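# Wind cable once around a held reel's hub

## Task

With one gripper closed on the reel, pin the cable close to one of its ends beneath one of that gripper's fingers, then wrap the cable a single full turn around the reel's hub, keeping it within roughly one cable thickness of the hub along almost the entire turn. Declare completion only when that one grip by itself keeps the reel steady and well above the table, while the other arm has an empty gripper, is away from both reel and cable, and touches the holding arm no more than lightly.

## Robot and tools

Robot: two arms, left_arm and right_arm, each with a two-finger gripper. The names are labels only; left_arm stands on the +y side, and neither name matches a side of any picture.

Frames: the state line (left_arm: ... | right_arm: ...) reports each gripper's end_effector_position in metres and end_effector_quat_wxyz in a shared scene frame. Its origin sits on the table surface midway between the arms, +x points out over the table, +z points up. Printed positions can be slightly wrong, more so at long reach. In the gripper's own frame, the fingers extend along +z and open and close along y; the reported point lies between the finger pads, about 1 cm short of the tips.

Joint limits (rad), base to hand: waist -2.618 to 3.054, shoulder 0.000 to 3.142, elbow 0.000 to 3.142, wrist pitch -1.571 to 1.571, wrist yaw -1.571 to 1.571, wrist roll -2.094 to 2.094. The elbow never quite straightens.

The 14-number row (used by execute_actions and move): all values in [-1, 1], one list covering both arms. Order: left dx, dy, dz, rx, ry, rz, opening, then right dx, dy, dz, rx, ry, rz, opening. dx to rz are a target offset, not an absolute pose, expressed in that gripper's own axes. They are counted from the gripper pose shown in the most recent result that includes it; before any such result in the scene, and for the second and later calls within one reply, they are counted from where the gripper is when the action begins. A value of 1.0 equals 0.6 m of travel or 180 degrees of turn; rx, ry, rz form a single rotation vector. Opening is absolute, not an offset: +1 is fully open (0.094 m), -1 is shut. Send zeros for an arm you want unmoved only after it sits at its wanted pose; zero offsets pull it back to the reference pose, they do not freeze it.

execute_actions: argument actions, a list holding zero or one item, plus optional pictures (boolean). An empty list only returns the current state, with pictures. An action item has rows (1 to 15 rows of 14 numbers) and steps (at most 15, default 15, each 1/30 s); row k applies at step k, the final row repeats to fill, and every row is measured from the same reference, not from the row before. An action must be at least 9 steps. A wait item is just steps (up to 300), counted from the previous result, so your thinking time uses some of it. A rejected call sends nothing.

move: target is one 14-number row as above; speed is the path's top speed in m/s, 0.002 to 0.5 (default 0.25), with rotation capped at twice that in rad/s. Each gripper follows a straight line toward its target, turning the short way; both paths finish together and last 0.5 to 10 s (longer ones are cut off early). Paths ignore obstacles and the other arm, and grippers lag, drift and may overshoot speed when the arm is nearly extended. Openings are sent at the start. The result has a move: line giving the ending (done, off_target, moving, held, fault) and any limits: paced means the commanded pose was clipped; held means a safety check blocked some steps, after which the arm may surge. It also lists each gripper's distance from its target. If only one arm is named, the other finished at rest. Pictures included; no per-step readings.

wait: seconds, 0 to 10; nothing new is commanded. Pictures included.

zoom_image: camera (cam_high, cam_low, cam_left_wrist, cam_right_wrist, each 504x504) and region [x0, y0, x1, y1] in pixels from the top-left corner, no larger than 504 by 504, taken from that camera's latest image.

finished_scene: scene, the number of the current scene. Replying with no tool call ends the session.

Control behaviour: each step, the command is clipped to within 70 mm and 16 degrees of the measured pose, then solved with position favoured over orientation. Joint friction may leave a gripper up to about 31 mm short, so tiny commands can do nothing. The simulation runs while you think and write. Results are captured 9 steps before an action ends; those last steps execute during your reply. After an action, the arm continues only to its last clipped pose, so read the result and command the remainder. A Hand target line appears only when no steps were pending.

Result lines: pose unreachable means the clearance check altered or blocked that arm's command; HELD flags steps not sent; FAULT lines report stops. grip_measured uses the same scale as the commanded opening (the last Joint positions value is the opening in metres); each gripper's reading may be off by about 1 mm. To hold something, command an opening below grip_measured, about 0.03 lower for a firm grip, less for a gentle one. Pads push up to about 50 to 62 N, less on parts under 2 mm thick. MOTOR HOT appears from 75 C; at 90 C the arm halts 10 s; at 100 C it goes limp and drops.

Avoid: knocking anything off the table, letting the arms collide or shove each other, dropping or slamming objects, and fast or deep contacts, since speed and overshoot past contact raise force. Loose objects may occasionally get nudged by outside disturbances.

Each tool is called after "Emit:" as a command line: name --argument value for each argument, lists and objects as JSON in quotes; but a table of rows of numbers goes row by row, as --pt "numbers of a row", without its own name.

## Session

Emit:
execute_actions --actions '[]'

Scene clock: 0.00 s of 6000.00 s.
left_arm: end_effector_position=(-0.0176, -0.2455, +0.3871) grip_measured=+1.000 end_effector_quat_wxyz=(+0.651, +0.603, -0.242, -0.391) | right_arm: end_effector_position=(+0.3173, -0.5265, +0.1609) grip_measured=+1.000 end_effector_quat_wxyz=(+0.187, +0.417, +0.847, +0.271)
Joint positions: left_arm=[-1.226  1.846  1.475  0.729  1.114  1.088  0.094] | right_arm=[-1.042  2.115  1.991 -1.292 -0.657  0.102  0.094]
Joint velocities: left_arm=[ 0.007  0.002  0.007 -0.022  0.007  0.022  0.   ] | right_arm=[ 0.007  0.012 -0.007  0.022 -0.051  0.022  0.   ]
Motor temperatures (°C, as the motors report them): left_arm=[24 24 25 26 26 26] | right_arm=[26 26 26 26 26 24]
Hand target (left_arm): -0.018, -0.245, +0.387; +0.651, +0.603, -0.242, -0.391
Hand target (right_arm): +0.317, -0.526, +0.161; +0.187, +0.417, +0.847, +0.271

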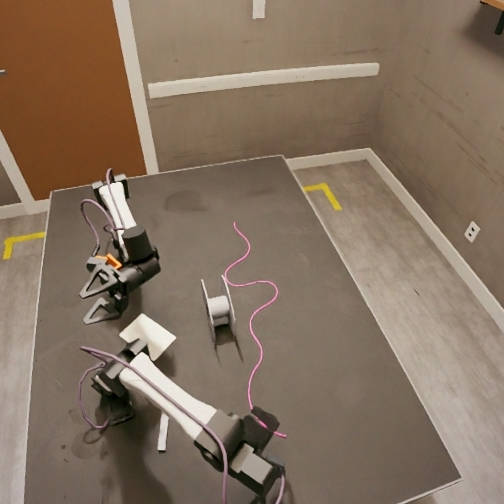

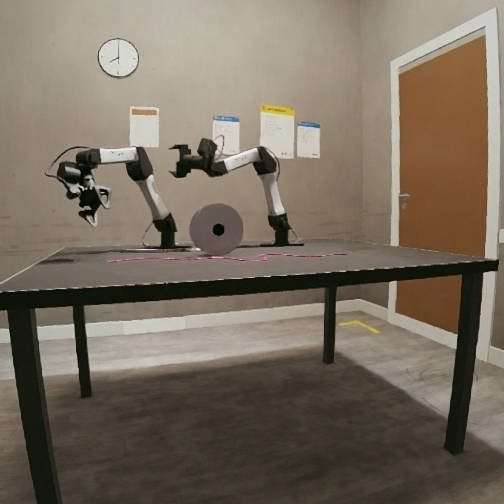

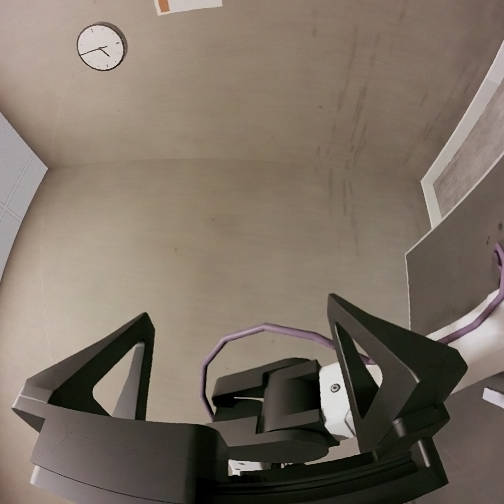

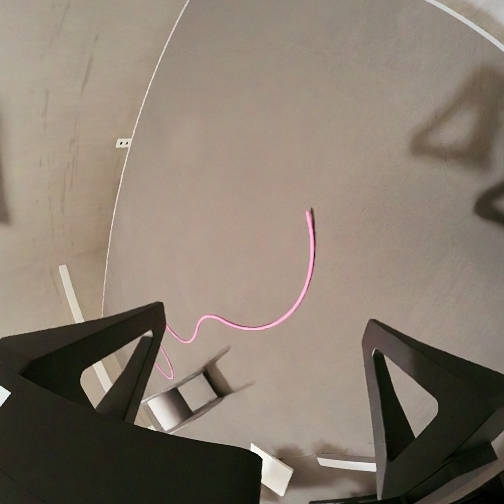

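Emit:
zoom_image --camera "cam_high" --region '[100, 200, 340, 460]'

Emit:
zoom_image --camera "cam_low" --region '[80, 140, 360, 290]'

Region (100, 200, 340, 460) of cam_high's 504x504 image, scaled by 1.938, with more detail than that image has; it fills the left 465 columns of this view, and the rest is white.

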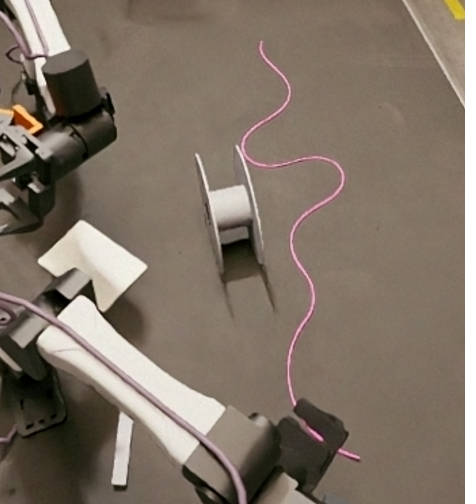

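Region (80, 140, 360, 290) of cam_low's 504x504 image, scaled by 1.800, with more detail than that image has; it fills the top 270 rows of this view, and the rest is white.

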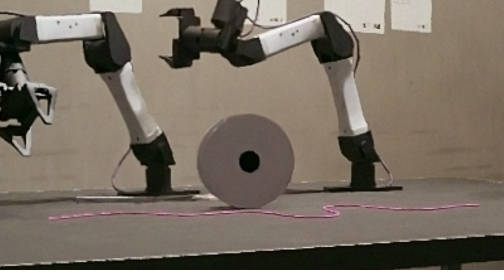

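Emit:
move --target '[-0.365,-0.092,-0.758,0.34,-0.567,0.525,1, 0,0,-0.15,0.182,0.126,-0.28,1]'

Scene clock: 8.90 s of 6000.00 s.
left_arm: end_effector_position=(+0.2062, +0.2049, +0.3015) grip_measured=+1.000 end_effector_quat_wxyz=(+0.172, +0.642, -0.292, +0.687) | right_arm: end_effector_position=(+0.2673, -0.5558, +0.2146) grip_measured=+1.000 end_effector_quat_wxyz=(+0.088, +0.009, +0.994, -0.071)
Joint positions: left_arm=[1.026 0.533 0.225 1.551 1.566 2.079 0.094] | right_arm=[-0.938  2.089  2.306 -1.563 -0.016 -0.741  0.094]
Joint velocities: left_arm=[ 0.002 -0.022 -0.007  0.022 -0.037  0.022  0.   ] | right_arm=[ 0.002  0.002 -0.017 -0.051 -0.081 -0.022  0.   ]
Motor temperatures (°C, as the motors report them): left_arm=[24 26 26 27 26 26] | right_arm=[26 29 27 26 26 24]
Hand target (left_arm): +0.204, +0.203, +0.293; +0.165, +0.643, -0.295, +0.687
Hand target (right_arm): +0.268, -0.553, +0.231; +0.100, -0.001, +0.991, -0.088
Off the commanded pose (left_arm): 0.006 m, 146 deg; orientation clipped at the last step of the last action.
Off the commanded pose (right_arm): 0.017 m, 13 deg.
joint sent to its limit (left arm) — the command would take joint 4 (wrist pitch) past its upper limit, joint 5 (wrist yaw) past its upper limit and joint 6 (wrist roll) past its upper limit, so those joints were sent only as far as their limits.
joint sent to its limit (right arm) — the command would take joint 4 (wrist pitch) past its lower limit, so that joint was sent only as far as its limit.
Kept back: nothing.
move: off_target (left_arm, right_arm); limits=paced

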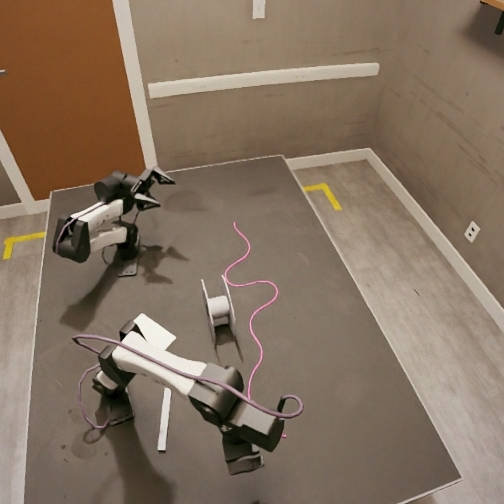

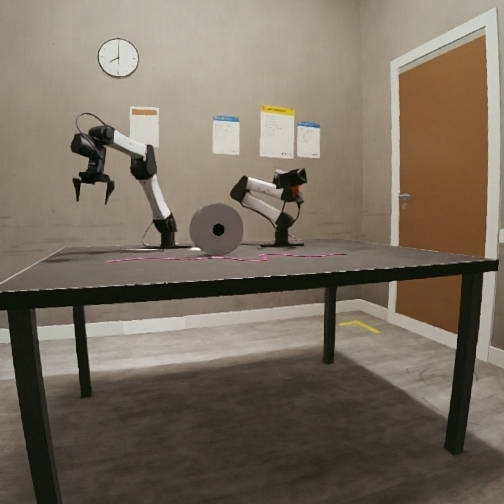

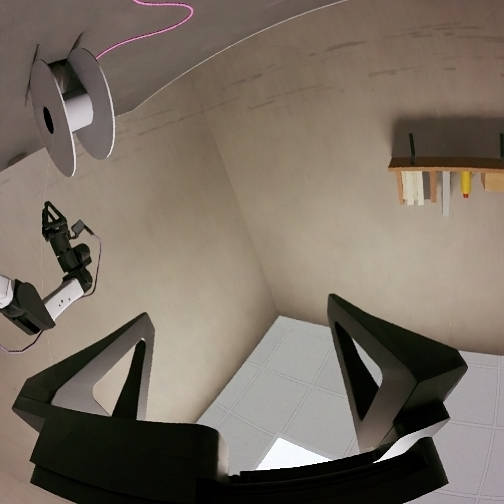

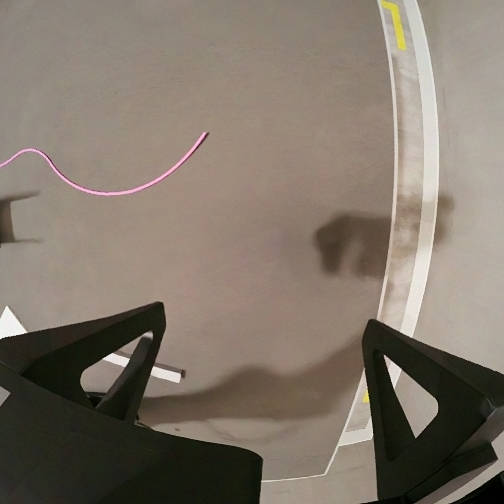

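Emit:
move --target '[0,0,0.1,0,0,-0.6,1, 0,0,0,0,0,0,1]'

Scene clock: 13.50 s of 6000.00 s.
left_arm: end_effector_position=(+0.2514, +0.1667, +0.2938) grip_measured=+1.000 end_effector_quat_wxyz=(+0.652, +0.620, +0.345, +0.267) | right_arm: end_effector_position=(+0.2671, -0.5560, +0.2146) grip_measured=+1.000 end_effector_quat_wxyz=(+0.087, +0.008, +0.994, -0.071)
Joint positions: left_arm=[ 0.301  0.394  0.48  -0.095  0.846  1.458  0.094] | right_arm=[-0.938  2.089  2.306 -1.563 -0.015 -0.742  0.094]
Joint velocities: left_arm=[ 0.022 -0.002  0.012  0.022  0.007 -0.066  0.   ] | right_arm=[ 0.007 -0.022  0.002  0.037 -0.095  0.037  0.   ]
Motor temperatures (°C, as the motors report them): left_arm=[24 26 26 27 26 26] | right_arm=[26 30 28 27 26 24]
Hand target (left_arm): +0.253, +0.166, +0.299; +0.654, +0.618, +0.348, +0.264
Hand target (right_arm): +0.267, -0.556, +0.215; +0.088, +0.009, +0.994, -0.071
Off the commanded pose (left_arm): 0.008 m, 1 deg.
Off the commanded pose (right_arm): 0.000 m, 0 deg.
Kept back: nothing.
move: done

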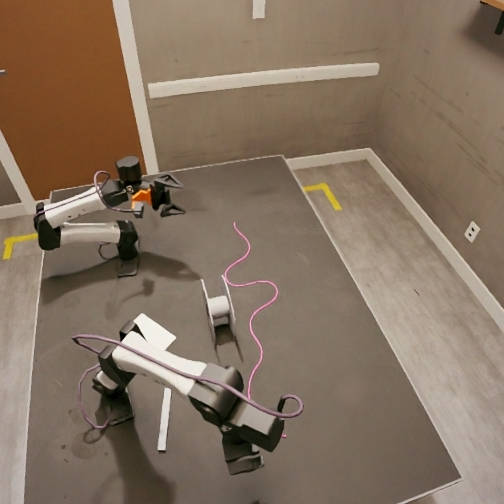

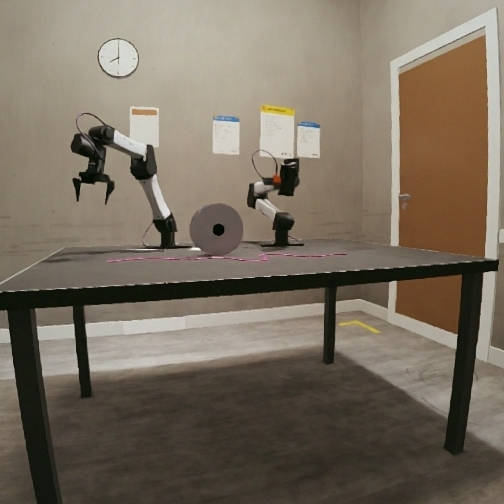

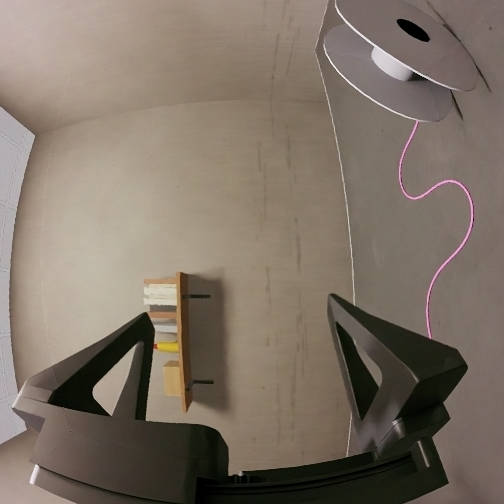

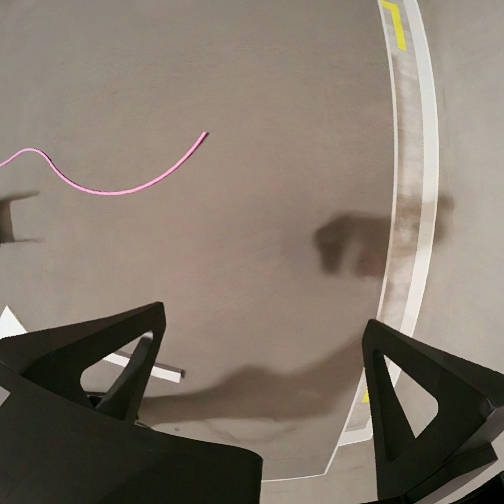

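Emit:
move --target '[0,-0.08,0,0.464,0.194,-0.139,1, 0,0,0,0,0,0,1]'

Scene clock: 17.57 s of 6000.00 s.
left_arm: end_effector_position=(+0.2464, +0.1631, +0.2523) grip_measured=+1.000 end_effector_quat_wxyz=(+0.128, +0.700, +0.700, +0.053) | right_arm: end_effector_position=(+0.2671, -0.5560, +0.2146) grip_measured=+1.000 end_effector_quat_wxyz=(+0.087, +0.008, +0.994, -0.071)
Joint positions: left_arm=[-0.291  1.296  1.557 -1.553 -0.006  1.153  0.094] | right_arm=[-0.938  2.089  2.306 -1.563 -0.015 -0.742  0.094]
Joint velocities: left_arm=[-0.017  0.007 -0.002 -0.022 -0.007 -0.007  0.   ] | right_arm=[-0.002 -0.012  0.007 -0.066  0.022  0.022  0.   ]
Motor temperatures (°C, as the motors report them): left_arm=[24 26 27 27 26 26] | right_arm=[26 31 28 27 26 24]
Hand target (left_arm): +0.246, +0.163, +0.247; +0.107, +0.700, +0.704, +0.048
Hand target (right_arm): +0.267, -0.556, +0.215; +0.087, +0.008, +0.994, -0.071
Off the commanded pose (left_arm): 0.006 m, 16 deg; orientation clipped at the last step of the last action.
Off the commanded pose (right_arm): 0.000 m, 0 deg.
joint sent to its limit (left arm) — the command would take joint 4 (wrist pitch) past its lower limit, so that joint was sent only as far as its limit.
Kept back: nothing.
move: off_target (left_arm); limits=paced

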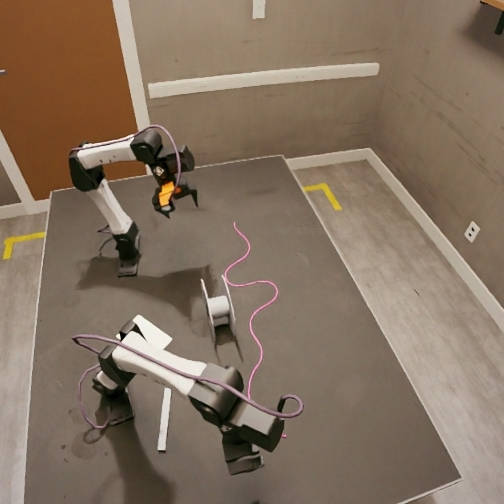

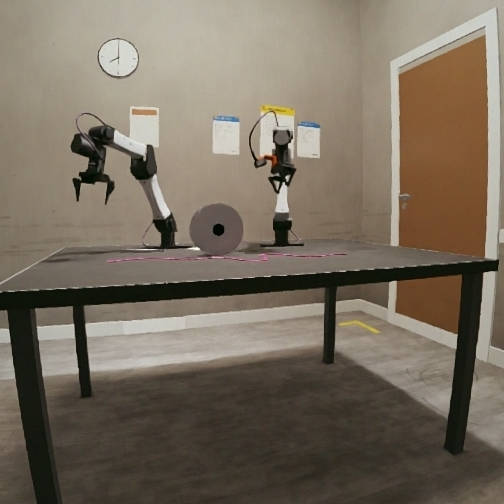

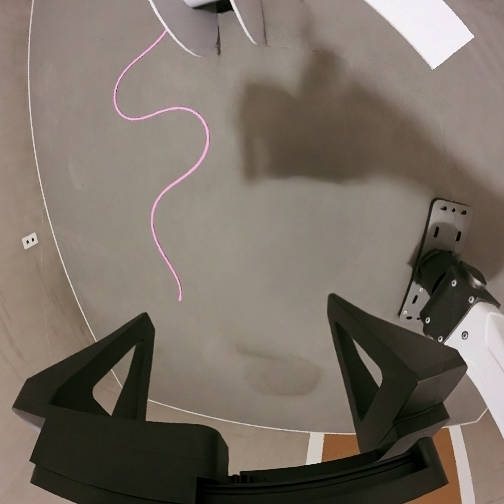

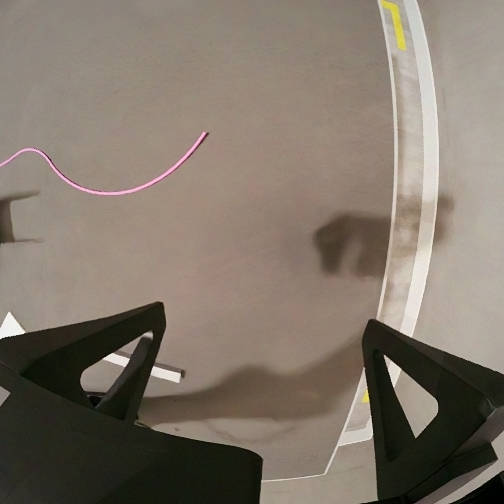

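Emit:
move --target '[0.08,0.09,0.24,0.082,0.034,0,1, 0,0,0,0,0,0,1]'

Scene clock: 21.33 s of 6000.00 s.
left_arm: end_effector_position=(+0.3305, +0.1933, +0.1263) grip_measured=+1.000 end_effector_quat_wxyz=(-0.002, +0.705, +0.709, -0.007) | right_arm: end_effector_position=(+0.2671, -0.5560, +0.2146) grip_measured=+1.000 end_effector_quat_wxyz=(+0.087, +0.008, +0.994, -0.071)
Joint positions: left_arm=[-0.08   1.718  1.468 -1.332  0.01   1.356  0.094] | right_arm=[-0.938  2.089  2.306 -1.563 -0.015 -0.742  0.094]
Joint velocities: left_arm=[ 0.022  0.012 -0.002  0.051 -0.022  0.066  0.   ] | right_arm=[ 0.002  0.002 -0.012 -0.051  0.007  0.022  0.   ]
Motor temperatures (°C, as the motors report them): left_arm=[24 26 28 27 26 26] | right_arm=[26 32 28 27 26 24]
Hand target (left_arm): +0.336, +0.195, +0.124; +0.001, +0.707, +0.707, -0.001
Hand target (right_arm): +0.267, -0.556, +0.215; +0.087, +0.008, +0.994, -0.071
Off the commanded pose (left_arm): 0.007 m, 1 deg.
Off the commanded pose (right_arm): 0.000 m, 0 deg.
Kept back: nothing.
move: done

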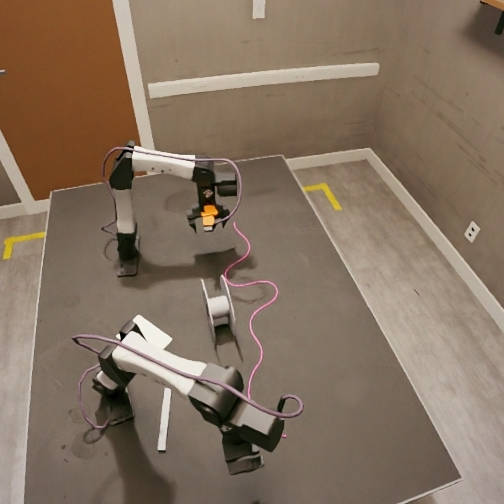

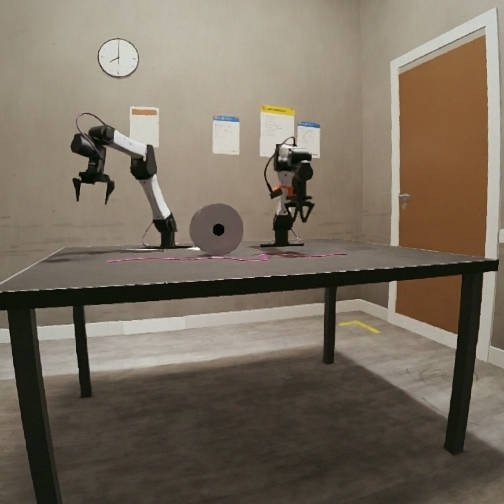

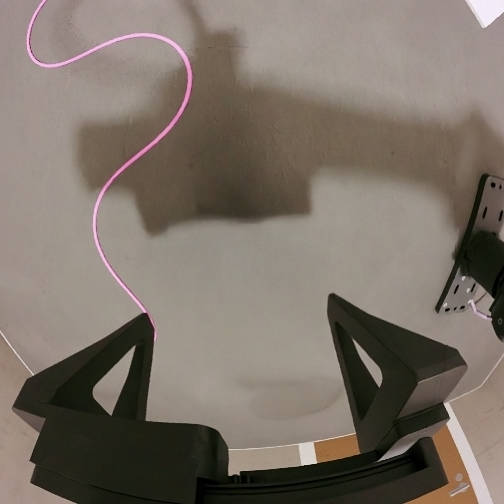

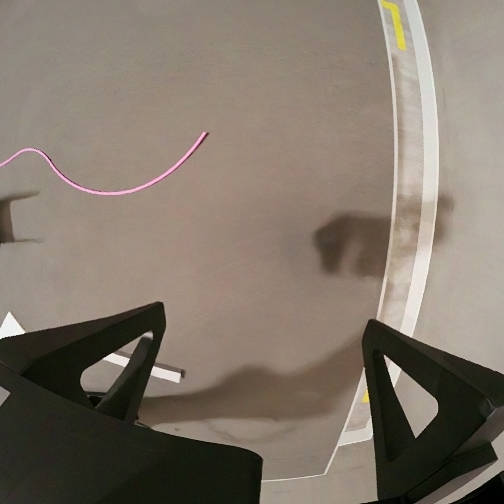

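Emit:
move --target '[0.16,0.15,0.1,0,0,0,1, 0,0,0,0,0,0,1]'

Scene clock: 22.70 s of 6000.00 s.
left_arm: end_effector_position=(+0.4120, +0.2873, +0.0674) grip_measured=+1.000 end_effector_quat_wxyz=(-0.004, +0.700, +0.714, -0.014) | right_arm: end_effector_position=(+0.2671, -0.5560, +0.2146) grip_measured=+1.000 end_effector_quat_wxyz=(+0.087, +0.008, +0.994, -0.071)
Joint positions: left_arm=[ 0.208  2.045  1.664 -1.217  0.012  1.631  0.094] | right_arm=[-0.938  2.089  2.306 -1.563 -0.015 -0.742  0.094]
Joint velocities: left_arm=[-0.002 -0.002  0.012 -0.066  0.022 -0.022  0.   ] | right_arm=[-0.007  0.012  0.017  0.081  0.022 -0.022  0.   ]
Motor temperatures (°C, as the motors report them): left_arm=[24 26 28 27 26 26] | right_arm=[26 32 28 27 26 24]
Hand target (left_arm): +0.420, +0.288, +0.065; +0.000, +0.705, +0.710, -0.009
Hand target (right_arm): +0.267, -0.556, +0.215; +0.087, +0.008, +0.994, -0.071
Off the commanded pose (left_arm): 0.008 m, 1 deg.
Off the commanded pose (right_arm): 0.000 m, 0 deg.
Kept back: nothing.
move: done

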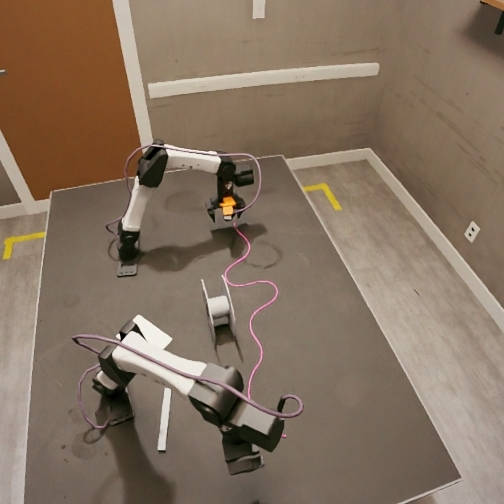

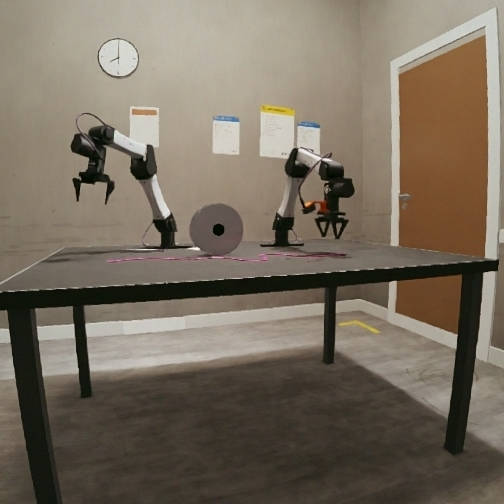

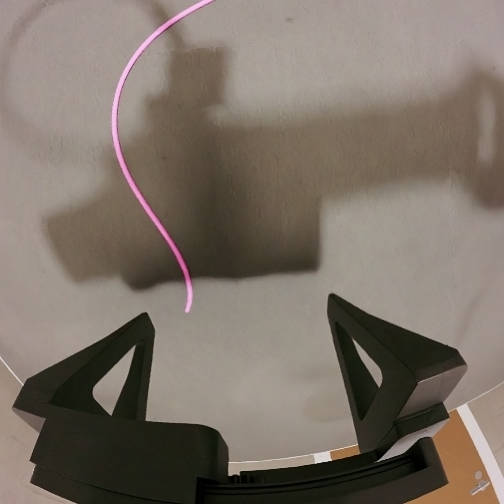

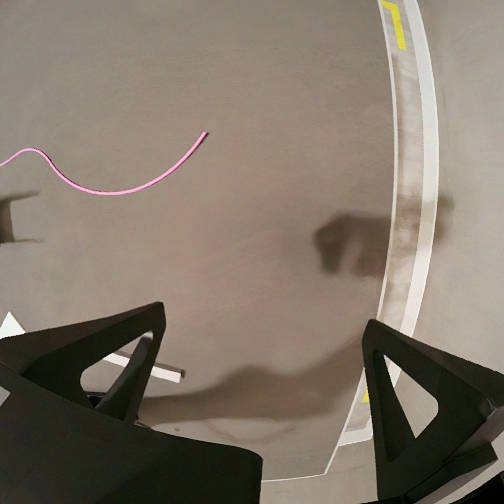

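Emit:
move --target '[-0.02,0.055,0.085,0,0,0,0.3, 0,0,0,0,0,0,1]' --speed 0.1

Scene clock: 24.20 s of 6000.00 s.
left_arm: end_effector_position=(+0.4343, +0.2771, +0.0197) grip_measured=+0.302 end_effector_quat_wxyz=(-0.010, +0.701, +0.712, -0.020) | right_arm: end_effector_position=(+0.2671, -0.5560, +0.2146) grip_measured=+1.000 end_effector_quat_wxyz=(+0.087, +0.008, +0.994, -0.071)
Joint positions: left_arm=[ 0.179  2.186  1.69  -1.119  0.012  1.606  0.061] | right_arm=[-0.938  2.089  2.306 -1.563 -0.015 -0.742  0.094]
Joint velocities: left_arm=[-0.002  0.012 -0.012 -0.066  0.022 -0.037 -0.   ] | right_arm=[-0.012  0.012 -0.002 -0.066 -0.007 -0.051  0.   ]
Motor temperatures (°C, as the motors report them): left_arm=[24 26 28 27 26 26] | right_arm=[26 32 29 27 26 24]
Hand target (left_arm): +0.444, +0.275, +0.016; -0.004, +0.700, +0.714, -0.014
Hand target (right_arm): +0.267, -0.556, +0.215; +0.087, +0.008, +0.994, -0.071
Off the commanded pose (left_arm): 0.011 m, 1 deg.
Off the commanded pose (right_arm): 0.000 m, 0 deg.
Kept back: nothing.
move: off_target (left_arm)

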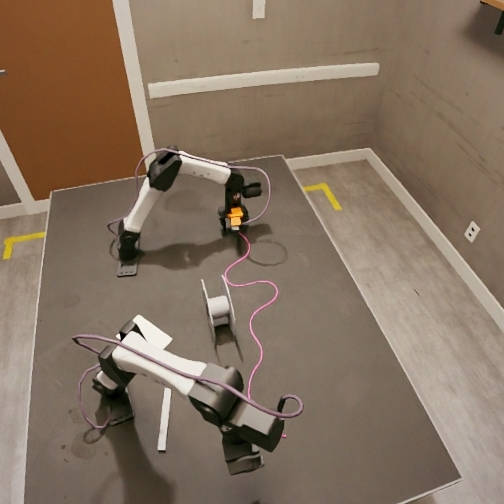

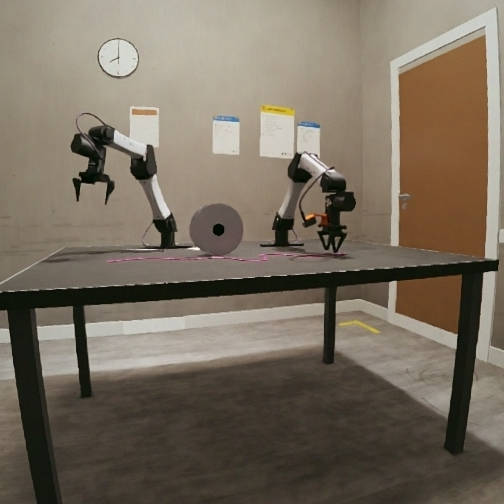

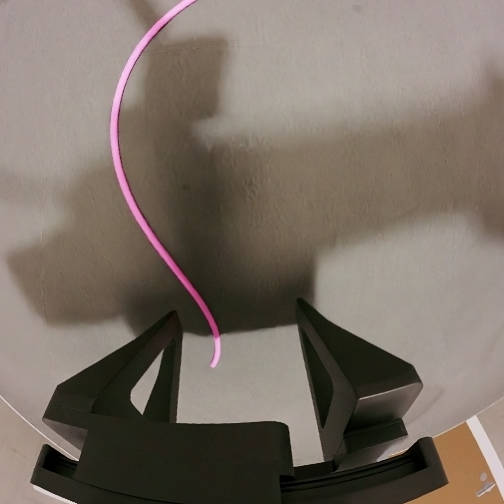

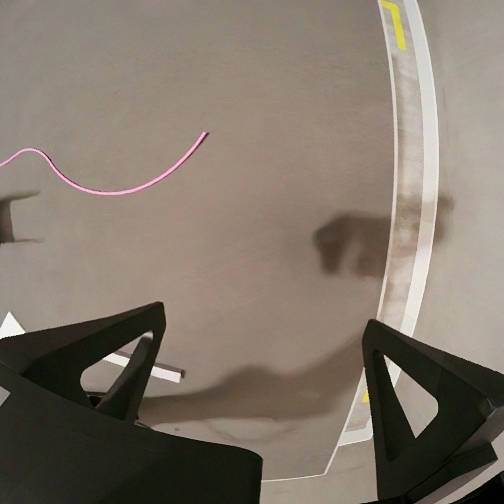

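Emit:
move --target '[0,0.03,0.02,0,0,0,0.3, 0,0,0,0,0,0,1]' --speed 0.05

Emit:
move --target '[0,0,0,0,0,0,-1, 0,0,0,0,0,0,1]'

Scene clock: 25.20 s of 6000.00 s.
left_arm: end_effector_position=(+0.4470, +0.2777, +0.0112) grip_measured=+0.302 end_effector_quat_wxyz=(-0.010, +0.701, +0.712, -0.020) | right_arm: end_effector_position=(+0.2671, -0.5560, +0.2146) grip_measured=+1.000 end_effector_quat_wxyz=(+0.087, +0.008, +0.994, -0.071)
Joint positions: left_arm=[ 0.179  2.243  1.749 -1.12   0.012  1.606  0.061] | right_arm=[-0.938  2.089  2.306 -1.563 -0.015 -0.742  0.094]
Joint velocities: left_arm=[ 0.007 -0.002  0.002 -0.066  0.037  0.037 -0.001] | right_arm=[-0.012 -0.017  0.012 -0.007 -0.007 -0.022  0.   ]
Motor temperatures (°C, as the motors report them): left_arm=[24 27 28 27 26 26] | right_arm=[26 32 29 27 26 24]
Hand target (left_arm): +0.452, +0.277, +0.007; -0.010, +0.701, +0.712, -0.020
Hand target (right_arm): +0.267, -0.556, +0.215; +0.087, +0.008, +0.994, -0.071
Off the commanded pose (left_arm): 0.006 m, 0 deg.
Off the commanded pose (right_arm): 0.000 m, 0 deg.
Kept back: nothing.
move: done

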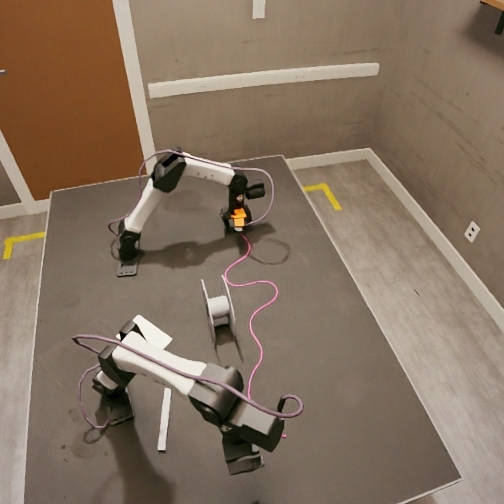

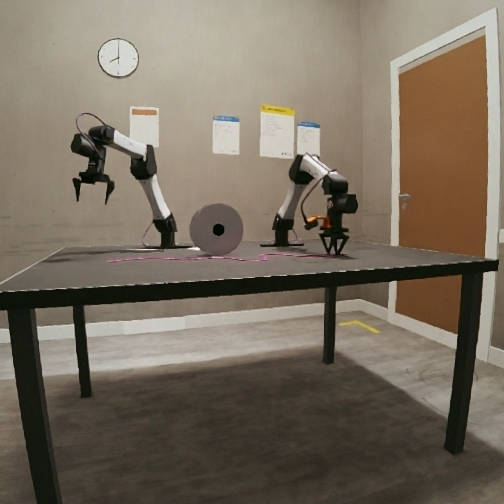

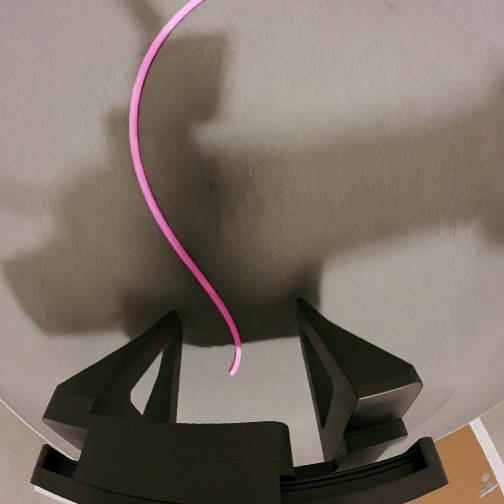

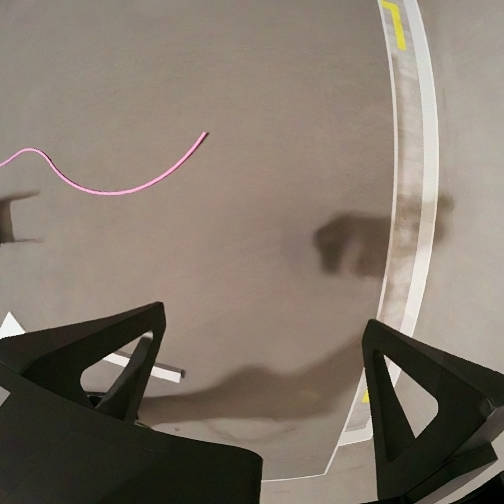

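Scene clock: 25.70 s of 6000.00 s.
left_arm: end_effector_position=(+0.4470, +0.2777, +0.0112) grip_measured=-0.989 end_effector_quat_wxyz=(-0.010, +0.701, +0.712, -0.020) | right_arm: end_effector_position=(+0.2671, -0.5560, +0.2146) grip_measured=+1.000 end_effector_quat_wxyz=(+0.087, +0.008, +0.994, -0.071)
Joint positions: left_arm=[ 0.179  2.243  1.749 -1.12   0.012  1.606  0.001] | right_arm=[-0.938  2.089  2.306 -1.563 -0.015 -0.742  0.094]
Joint velocities: left_arm=[-0.007 -0.012 -0.007 -0.037 -0.022 -0.007 -0.001] | right_arm=[ 0.002  0.002 -0.012 -0.022 -0.037  0.007  0.   ]
Motor temperatures (°C, as the motors report them): left_arm=[24 27 28 27 26 26] | right_arm=[26 33 29 27 26 24]
Hand target (left_arm): +0.447, +0.278, +0.011; -0.010, +0.701, +0.712, -0.020
Hand target (right_arm): +0.267, -0.556, +0.215; +0.087, +0.008, +0.994, -0.071
Off the commanded pose (left_arm): 0.000 m, 0 deg.
Off the commanded pose (right_arm): 0.000 m, 0 deg.
Kept back: nothing.
move: done

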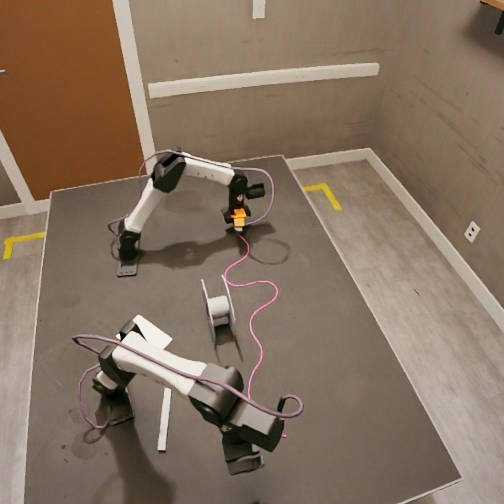

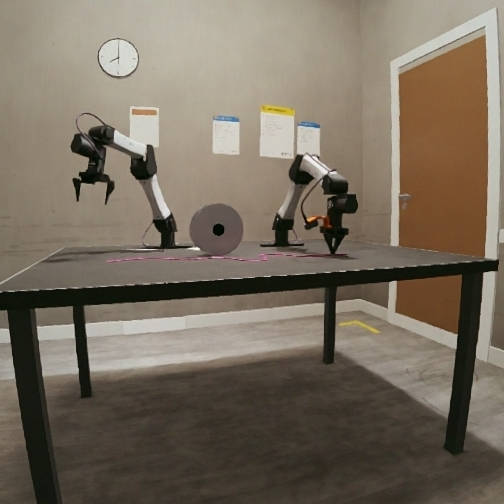

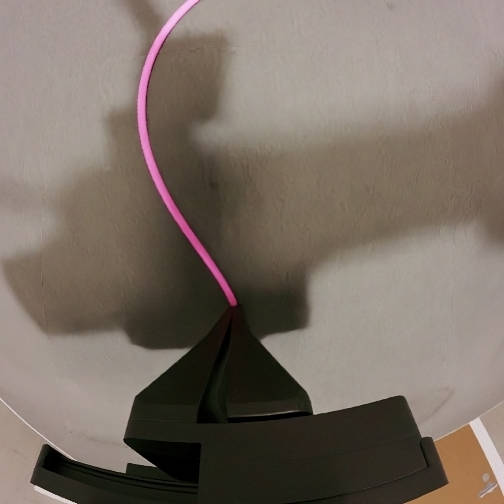

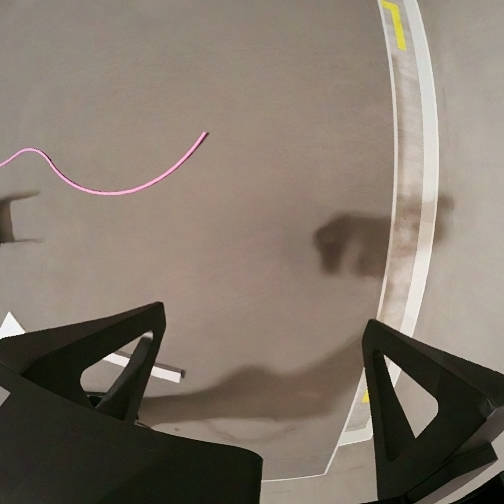

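Slipped off (too high). Reopen, go lower.

Emit:
move --target '[0,0,0,0,0,0,-0.2, 0,0,0,0,0,0,1]'

Emit:
move --target '[0,0,0.02,0,0,0,-0.2, 0,0,0,0,0,0,1]' --speed 0.05

Emit:
move --target '[0,0,0,0,0,0,-1, 0,0,0,0,0,0,1]'

Scene clock: 26.67 s of 6000.00 s.
left_arm: end_effector_position=(+0.4470, +0.2777, +0.0112) grip_measured=-0.202 end_effector_quat_wxyz=(-0.010, +0.701, +0.712, -0.020) | right_arm: end_effector_position=(+0.2671, -0.5560, +0.2146) grip_measured=+1.000 end_effector_quat_wxyz=(+0.087, +0.008, +0.994, -0.071)
Joint positions: left_arm=[ 0.179  2.243  1.749 -1.12   0.012  1.606  0.037] | right_arm=[-0.938  2.089  2.306 -1.563 -0.015 -0.742  0.094]
Joint velocities: left_arm=[-0.007 -0.012 -0.012 -0.037  0.037  0.051 -0.001] | right_arm=[-0.002 -0.002 -0.007  0.022 -0.037  0.007  0.   ]
Motor temperatures (°C, as the motors report them): left_arm=[24 27 28 27 26 26] | right_arm=[26 33 29 27 26 24]
Hand target (left_arm): +0.447, +0.278, +0.011; -0.010, +0.701, +0.712, -0.020
Hand target (right_arm): +0.267, -0.556, +0.215; +0.087, +0.008, +0.994, -0.071
Off the commanded pose (left_arm): 0.000 m, 0 deg.
Off the commanded pose (right_arm): 0.000 m, 0 deg.
Kept back: nothing.
move: done

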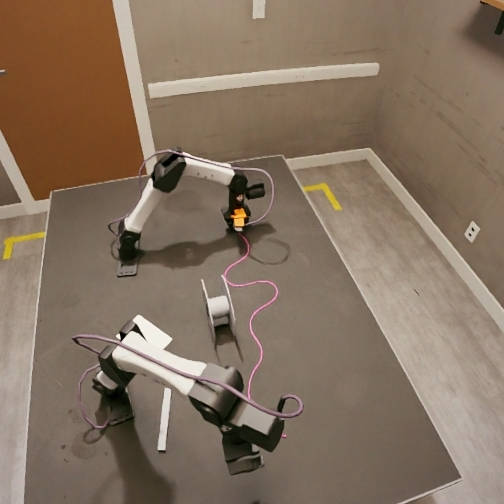

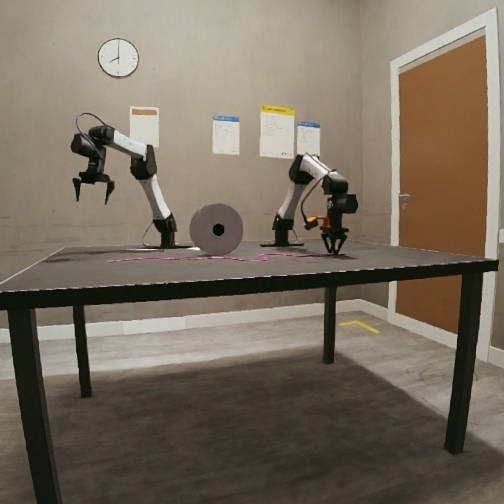

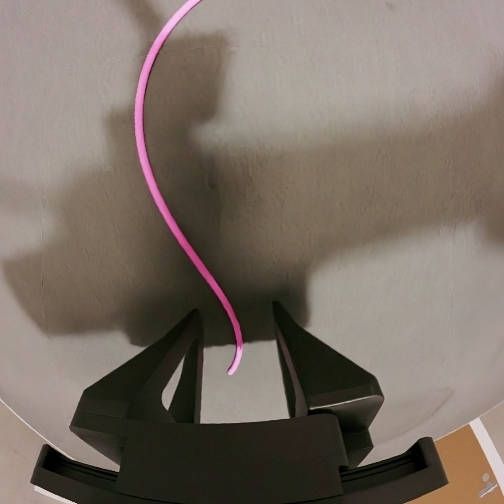

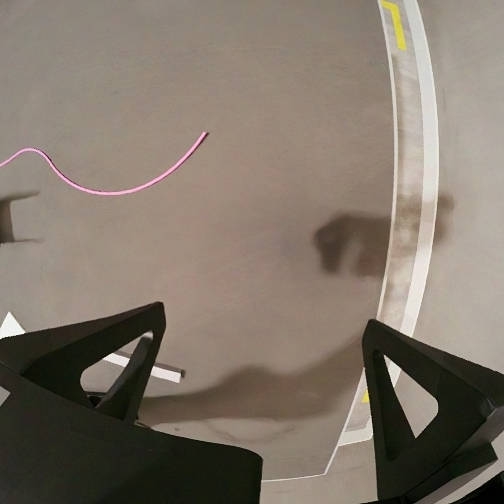

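Scene clock: 27.40 s of 6000.00 s.
left_arm: end_effector_position=(+0.4524, +0.2780, +0.0111) grip_measured=-0.202 end_effector_quat_wxyz=(-0.002, +0.702, +0.713, -0.012) | right_arm: end_effector_position=(+0.2671, -0.5560, +0.2146) grip_measured=+1.000 end_effector_quat_wxyz=(+0.087, +0.008, +0.994, -0.071)
Joint positions: left_arm=[ 0.179  2.243  1.749 -1.098  0.012  1.606  0.037] | right_arm=[-0.938  2.089  2.306 -1.563 -0.015 -0.742  0.094]
Joint velocities: left_arm=[-0.002  0.002 -0.022 -0.037 -0.037  0.007  0.   ] | right_arm=[ 0.002  0.002  0.007  0.007 -0.022 -0.037  0.   ]
Motor temperatures (°C, as the motors report them): left_arm=[24 28 28 27 26 26] | right_arm=[26 33 29 27 26 24]
Hand target (left_arm): +0.446, +0.278, -0.000; -0.010, +0.701, +0.712, -0.020
Hand target (right_arm): +0.267, -0.556, +0.215; +0.087, +0.008, +0.994, -0.071
Off the commanded pose (left_arm): 0.013 m, 1 deg.
Off the commanded pose (right_arm): 0.000 m, 0 deg.
Kept back: nothing.
move: off_target (left_arm)

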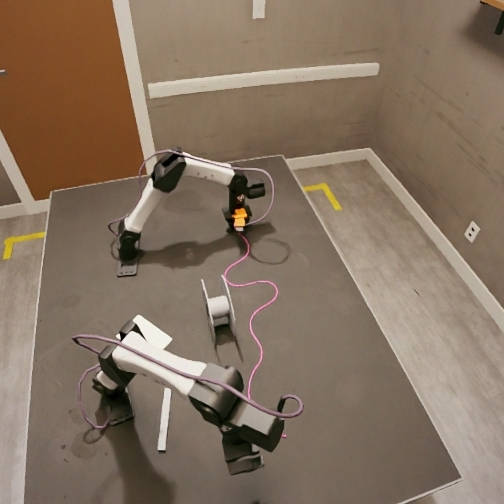

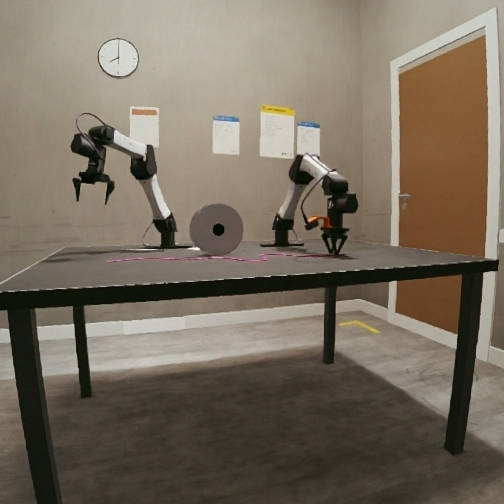

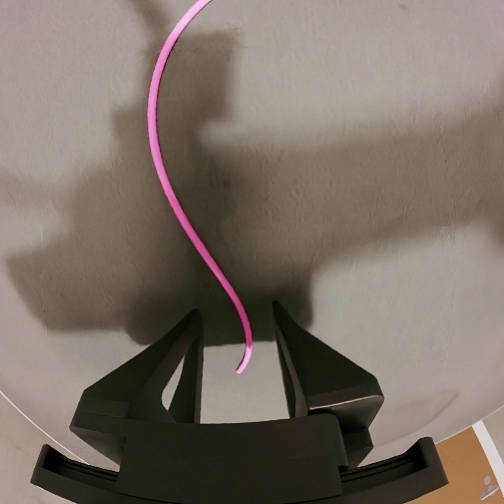

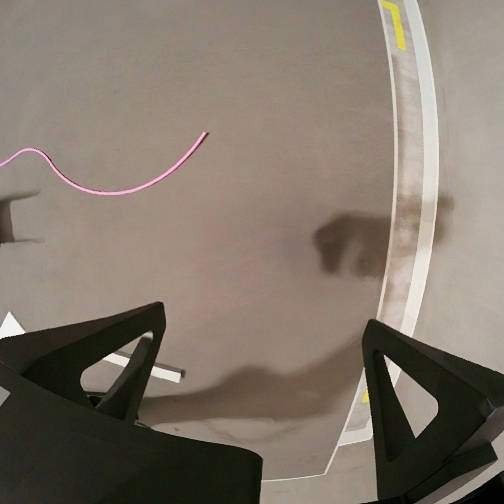

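Scene clock: 27.90 s of 6000.00 s.
left_arm: end_effector_position=(+0.4524, +0.2780, +0.0111) grip_measured=-0.989 end_effector_quat_wxyz=(-0.002, +0.702, +0.713, -0.012) | right_arm: end_effector_position=(+0.2671, -0.5560, +0.2146) grip_measured=+1.000 end_effector_quat_wxyz=(+0.087, +0.008, +0.994, -0.071)
Joint positions: left_arm=[ 0.179  2.243  1.749 -1.098  0.012  1.606  0.001] | right_arm=[-0.938  2.089  2.306 -1.563 -0.015 -0.742  0.094]
Joint velocities: left_arm=[-0.002  0.007 -0.002 -0.007 -0.066 -0.022  0.001] | right_arm=[ 0.002 -0.002 -0.002 -0.066  0.066 -0.007  0.   ]
Motor temperatures (°C, as the motors report them): left_arm=[24 28 28 27 26 26] | right_arm=[26 33 29 27 26 24]
Hand target (left_arm): +0.452, +0.278, +0.011; -0.002, +0.702, +0.713, -0.012
Hand target (right_arm): +0.267, -0.556, +0.215; +0.087, +0.008, +0.994, -0.071
Off the commanded pose (left_arm): 0.000 m, 0 deg.
Off the commanded pose (right_arm): 0.000 m, 0 deg.
Kept back: nothing.
move: done

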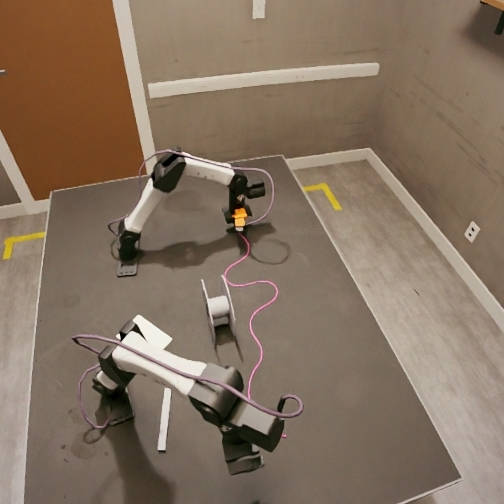

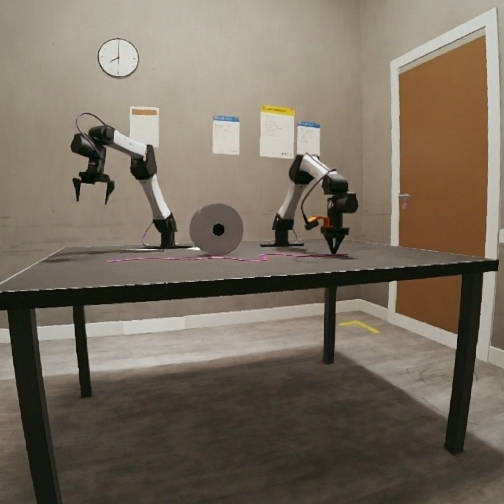

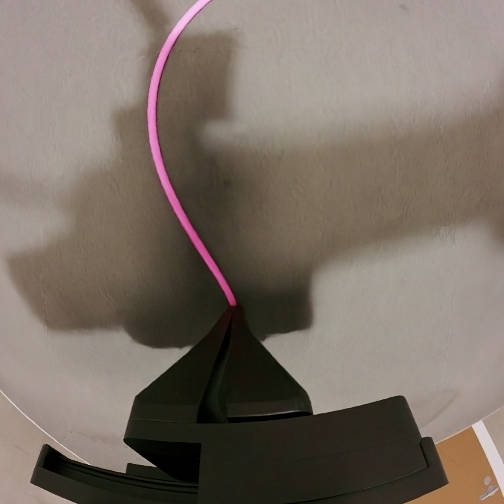

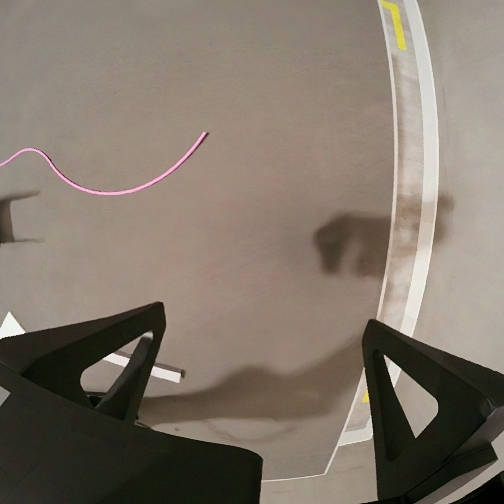

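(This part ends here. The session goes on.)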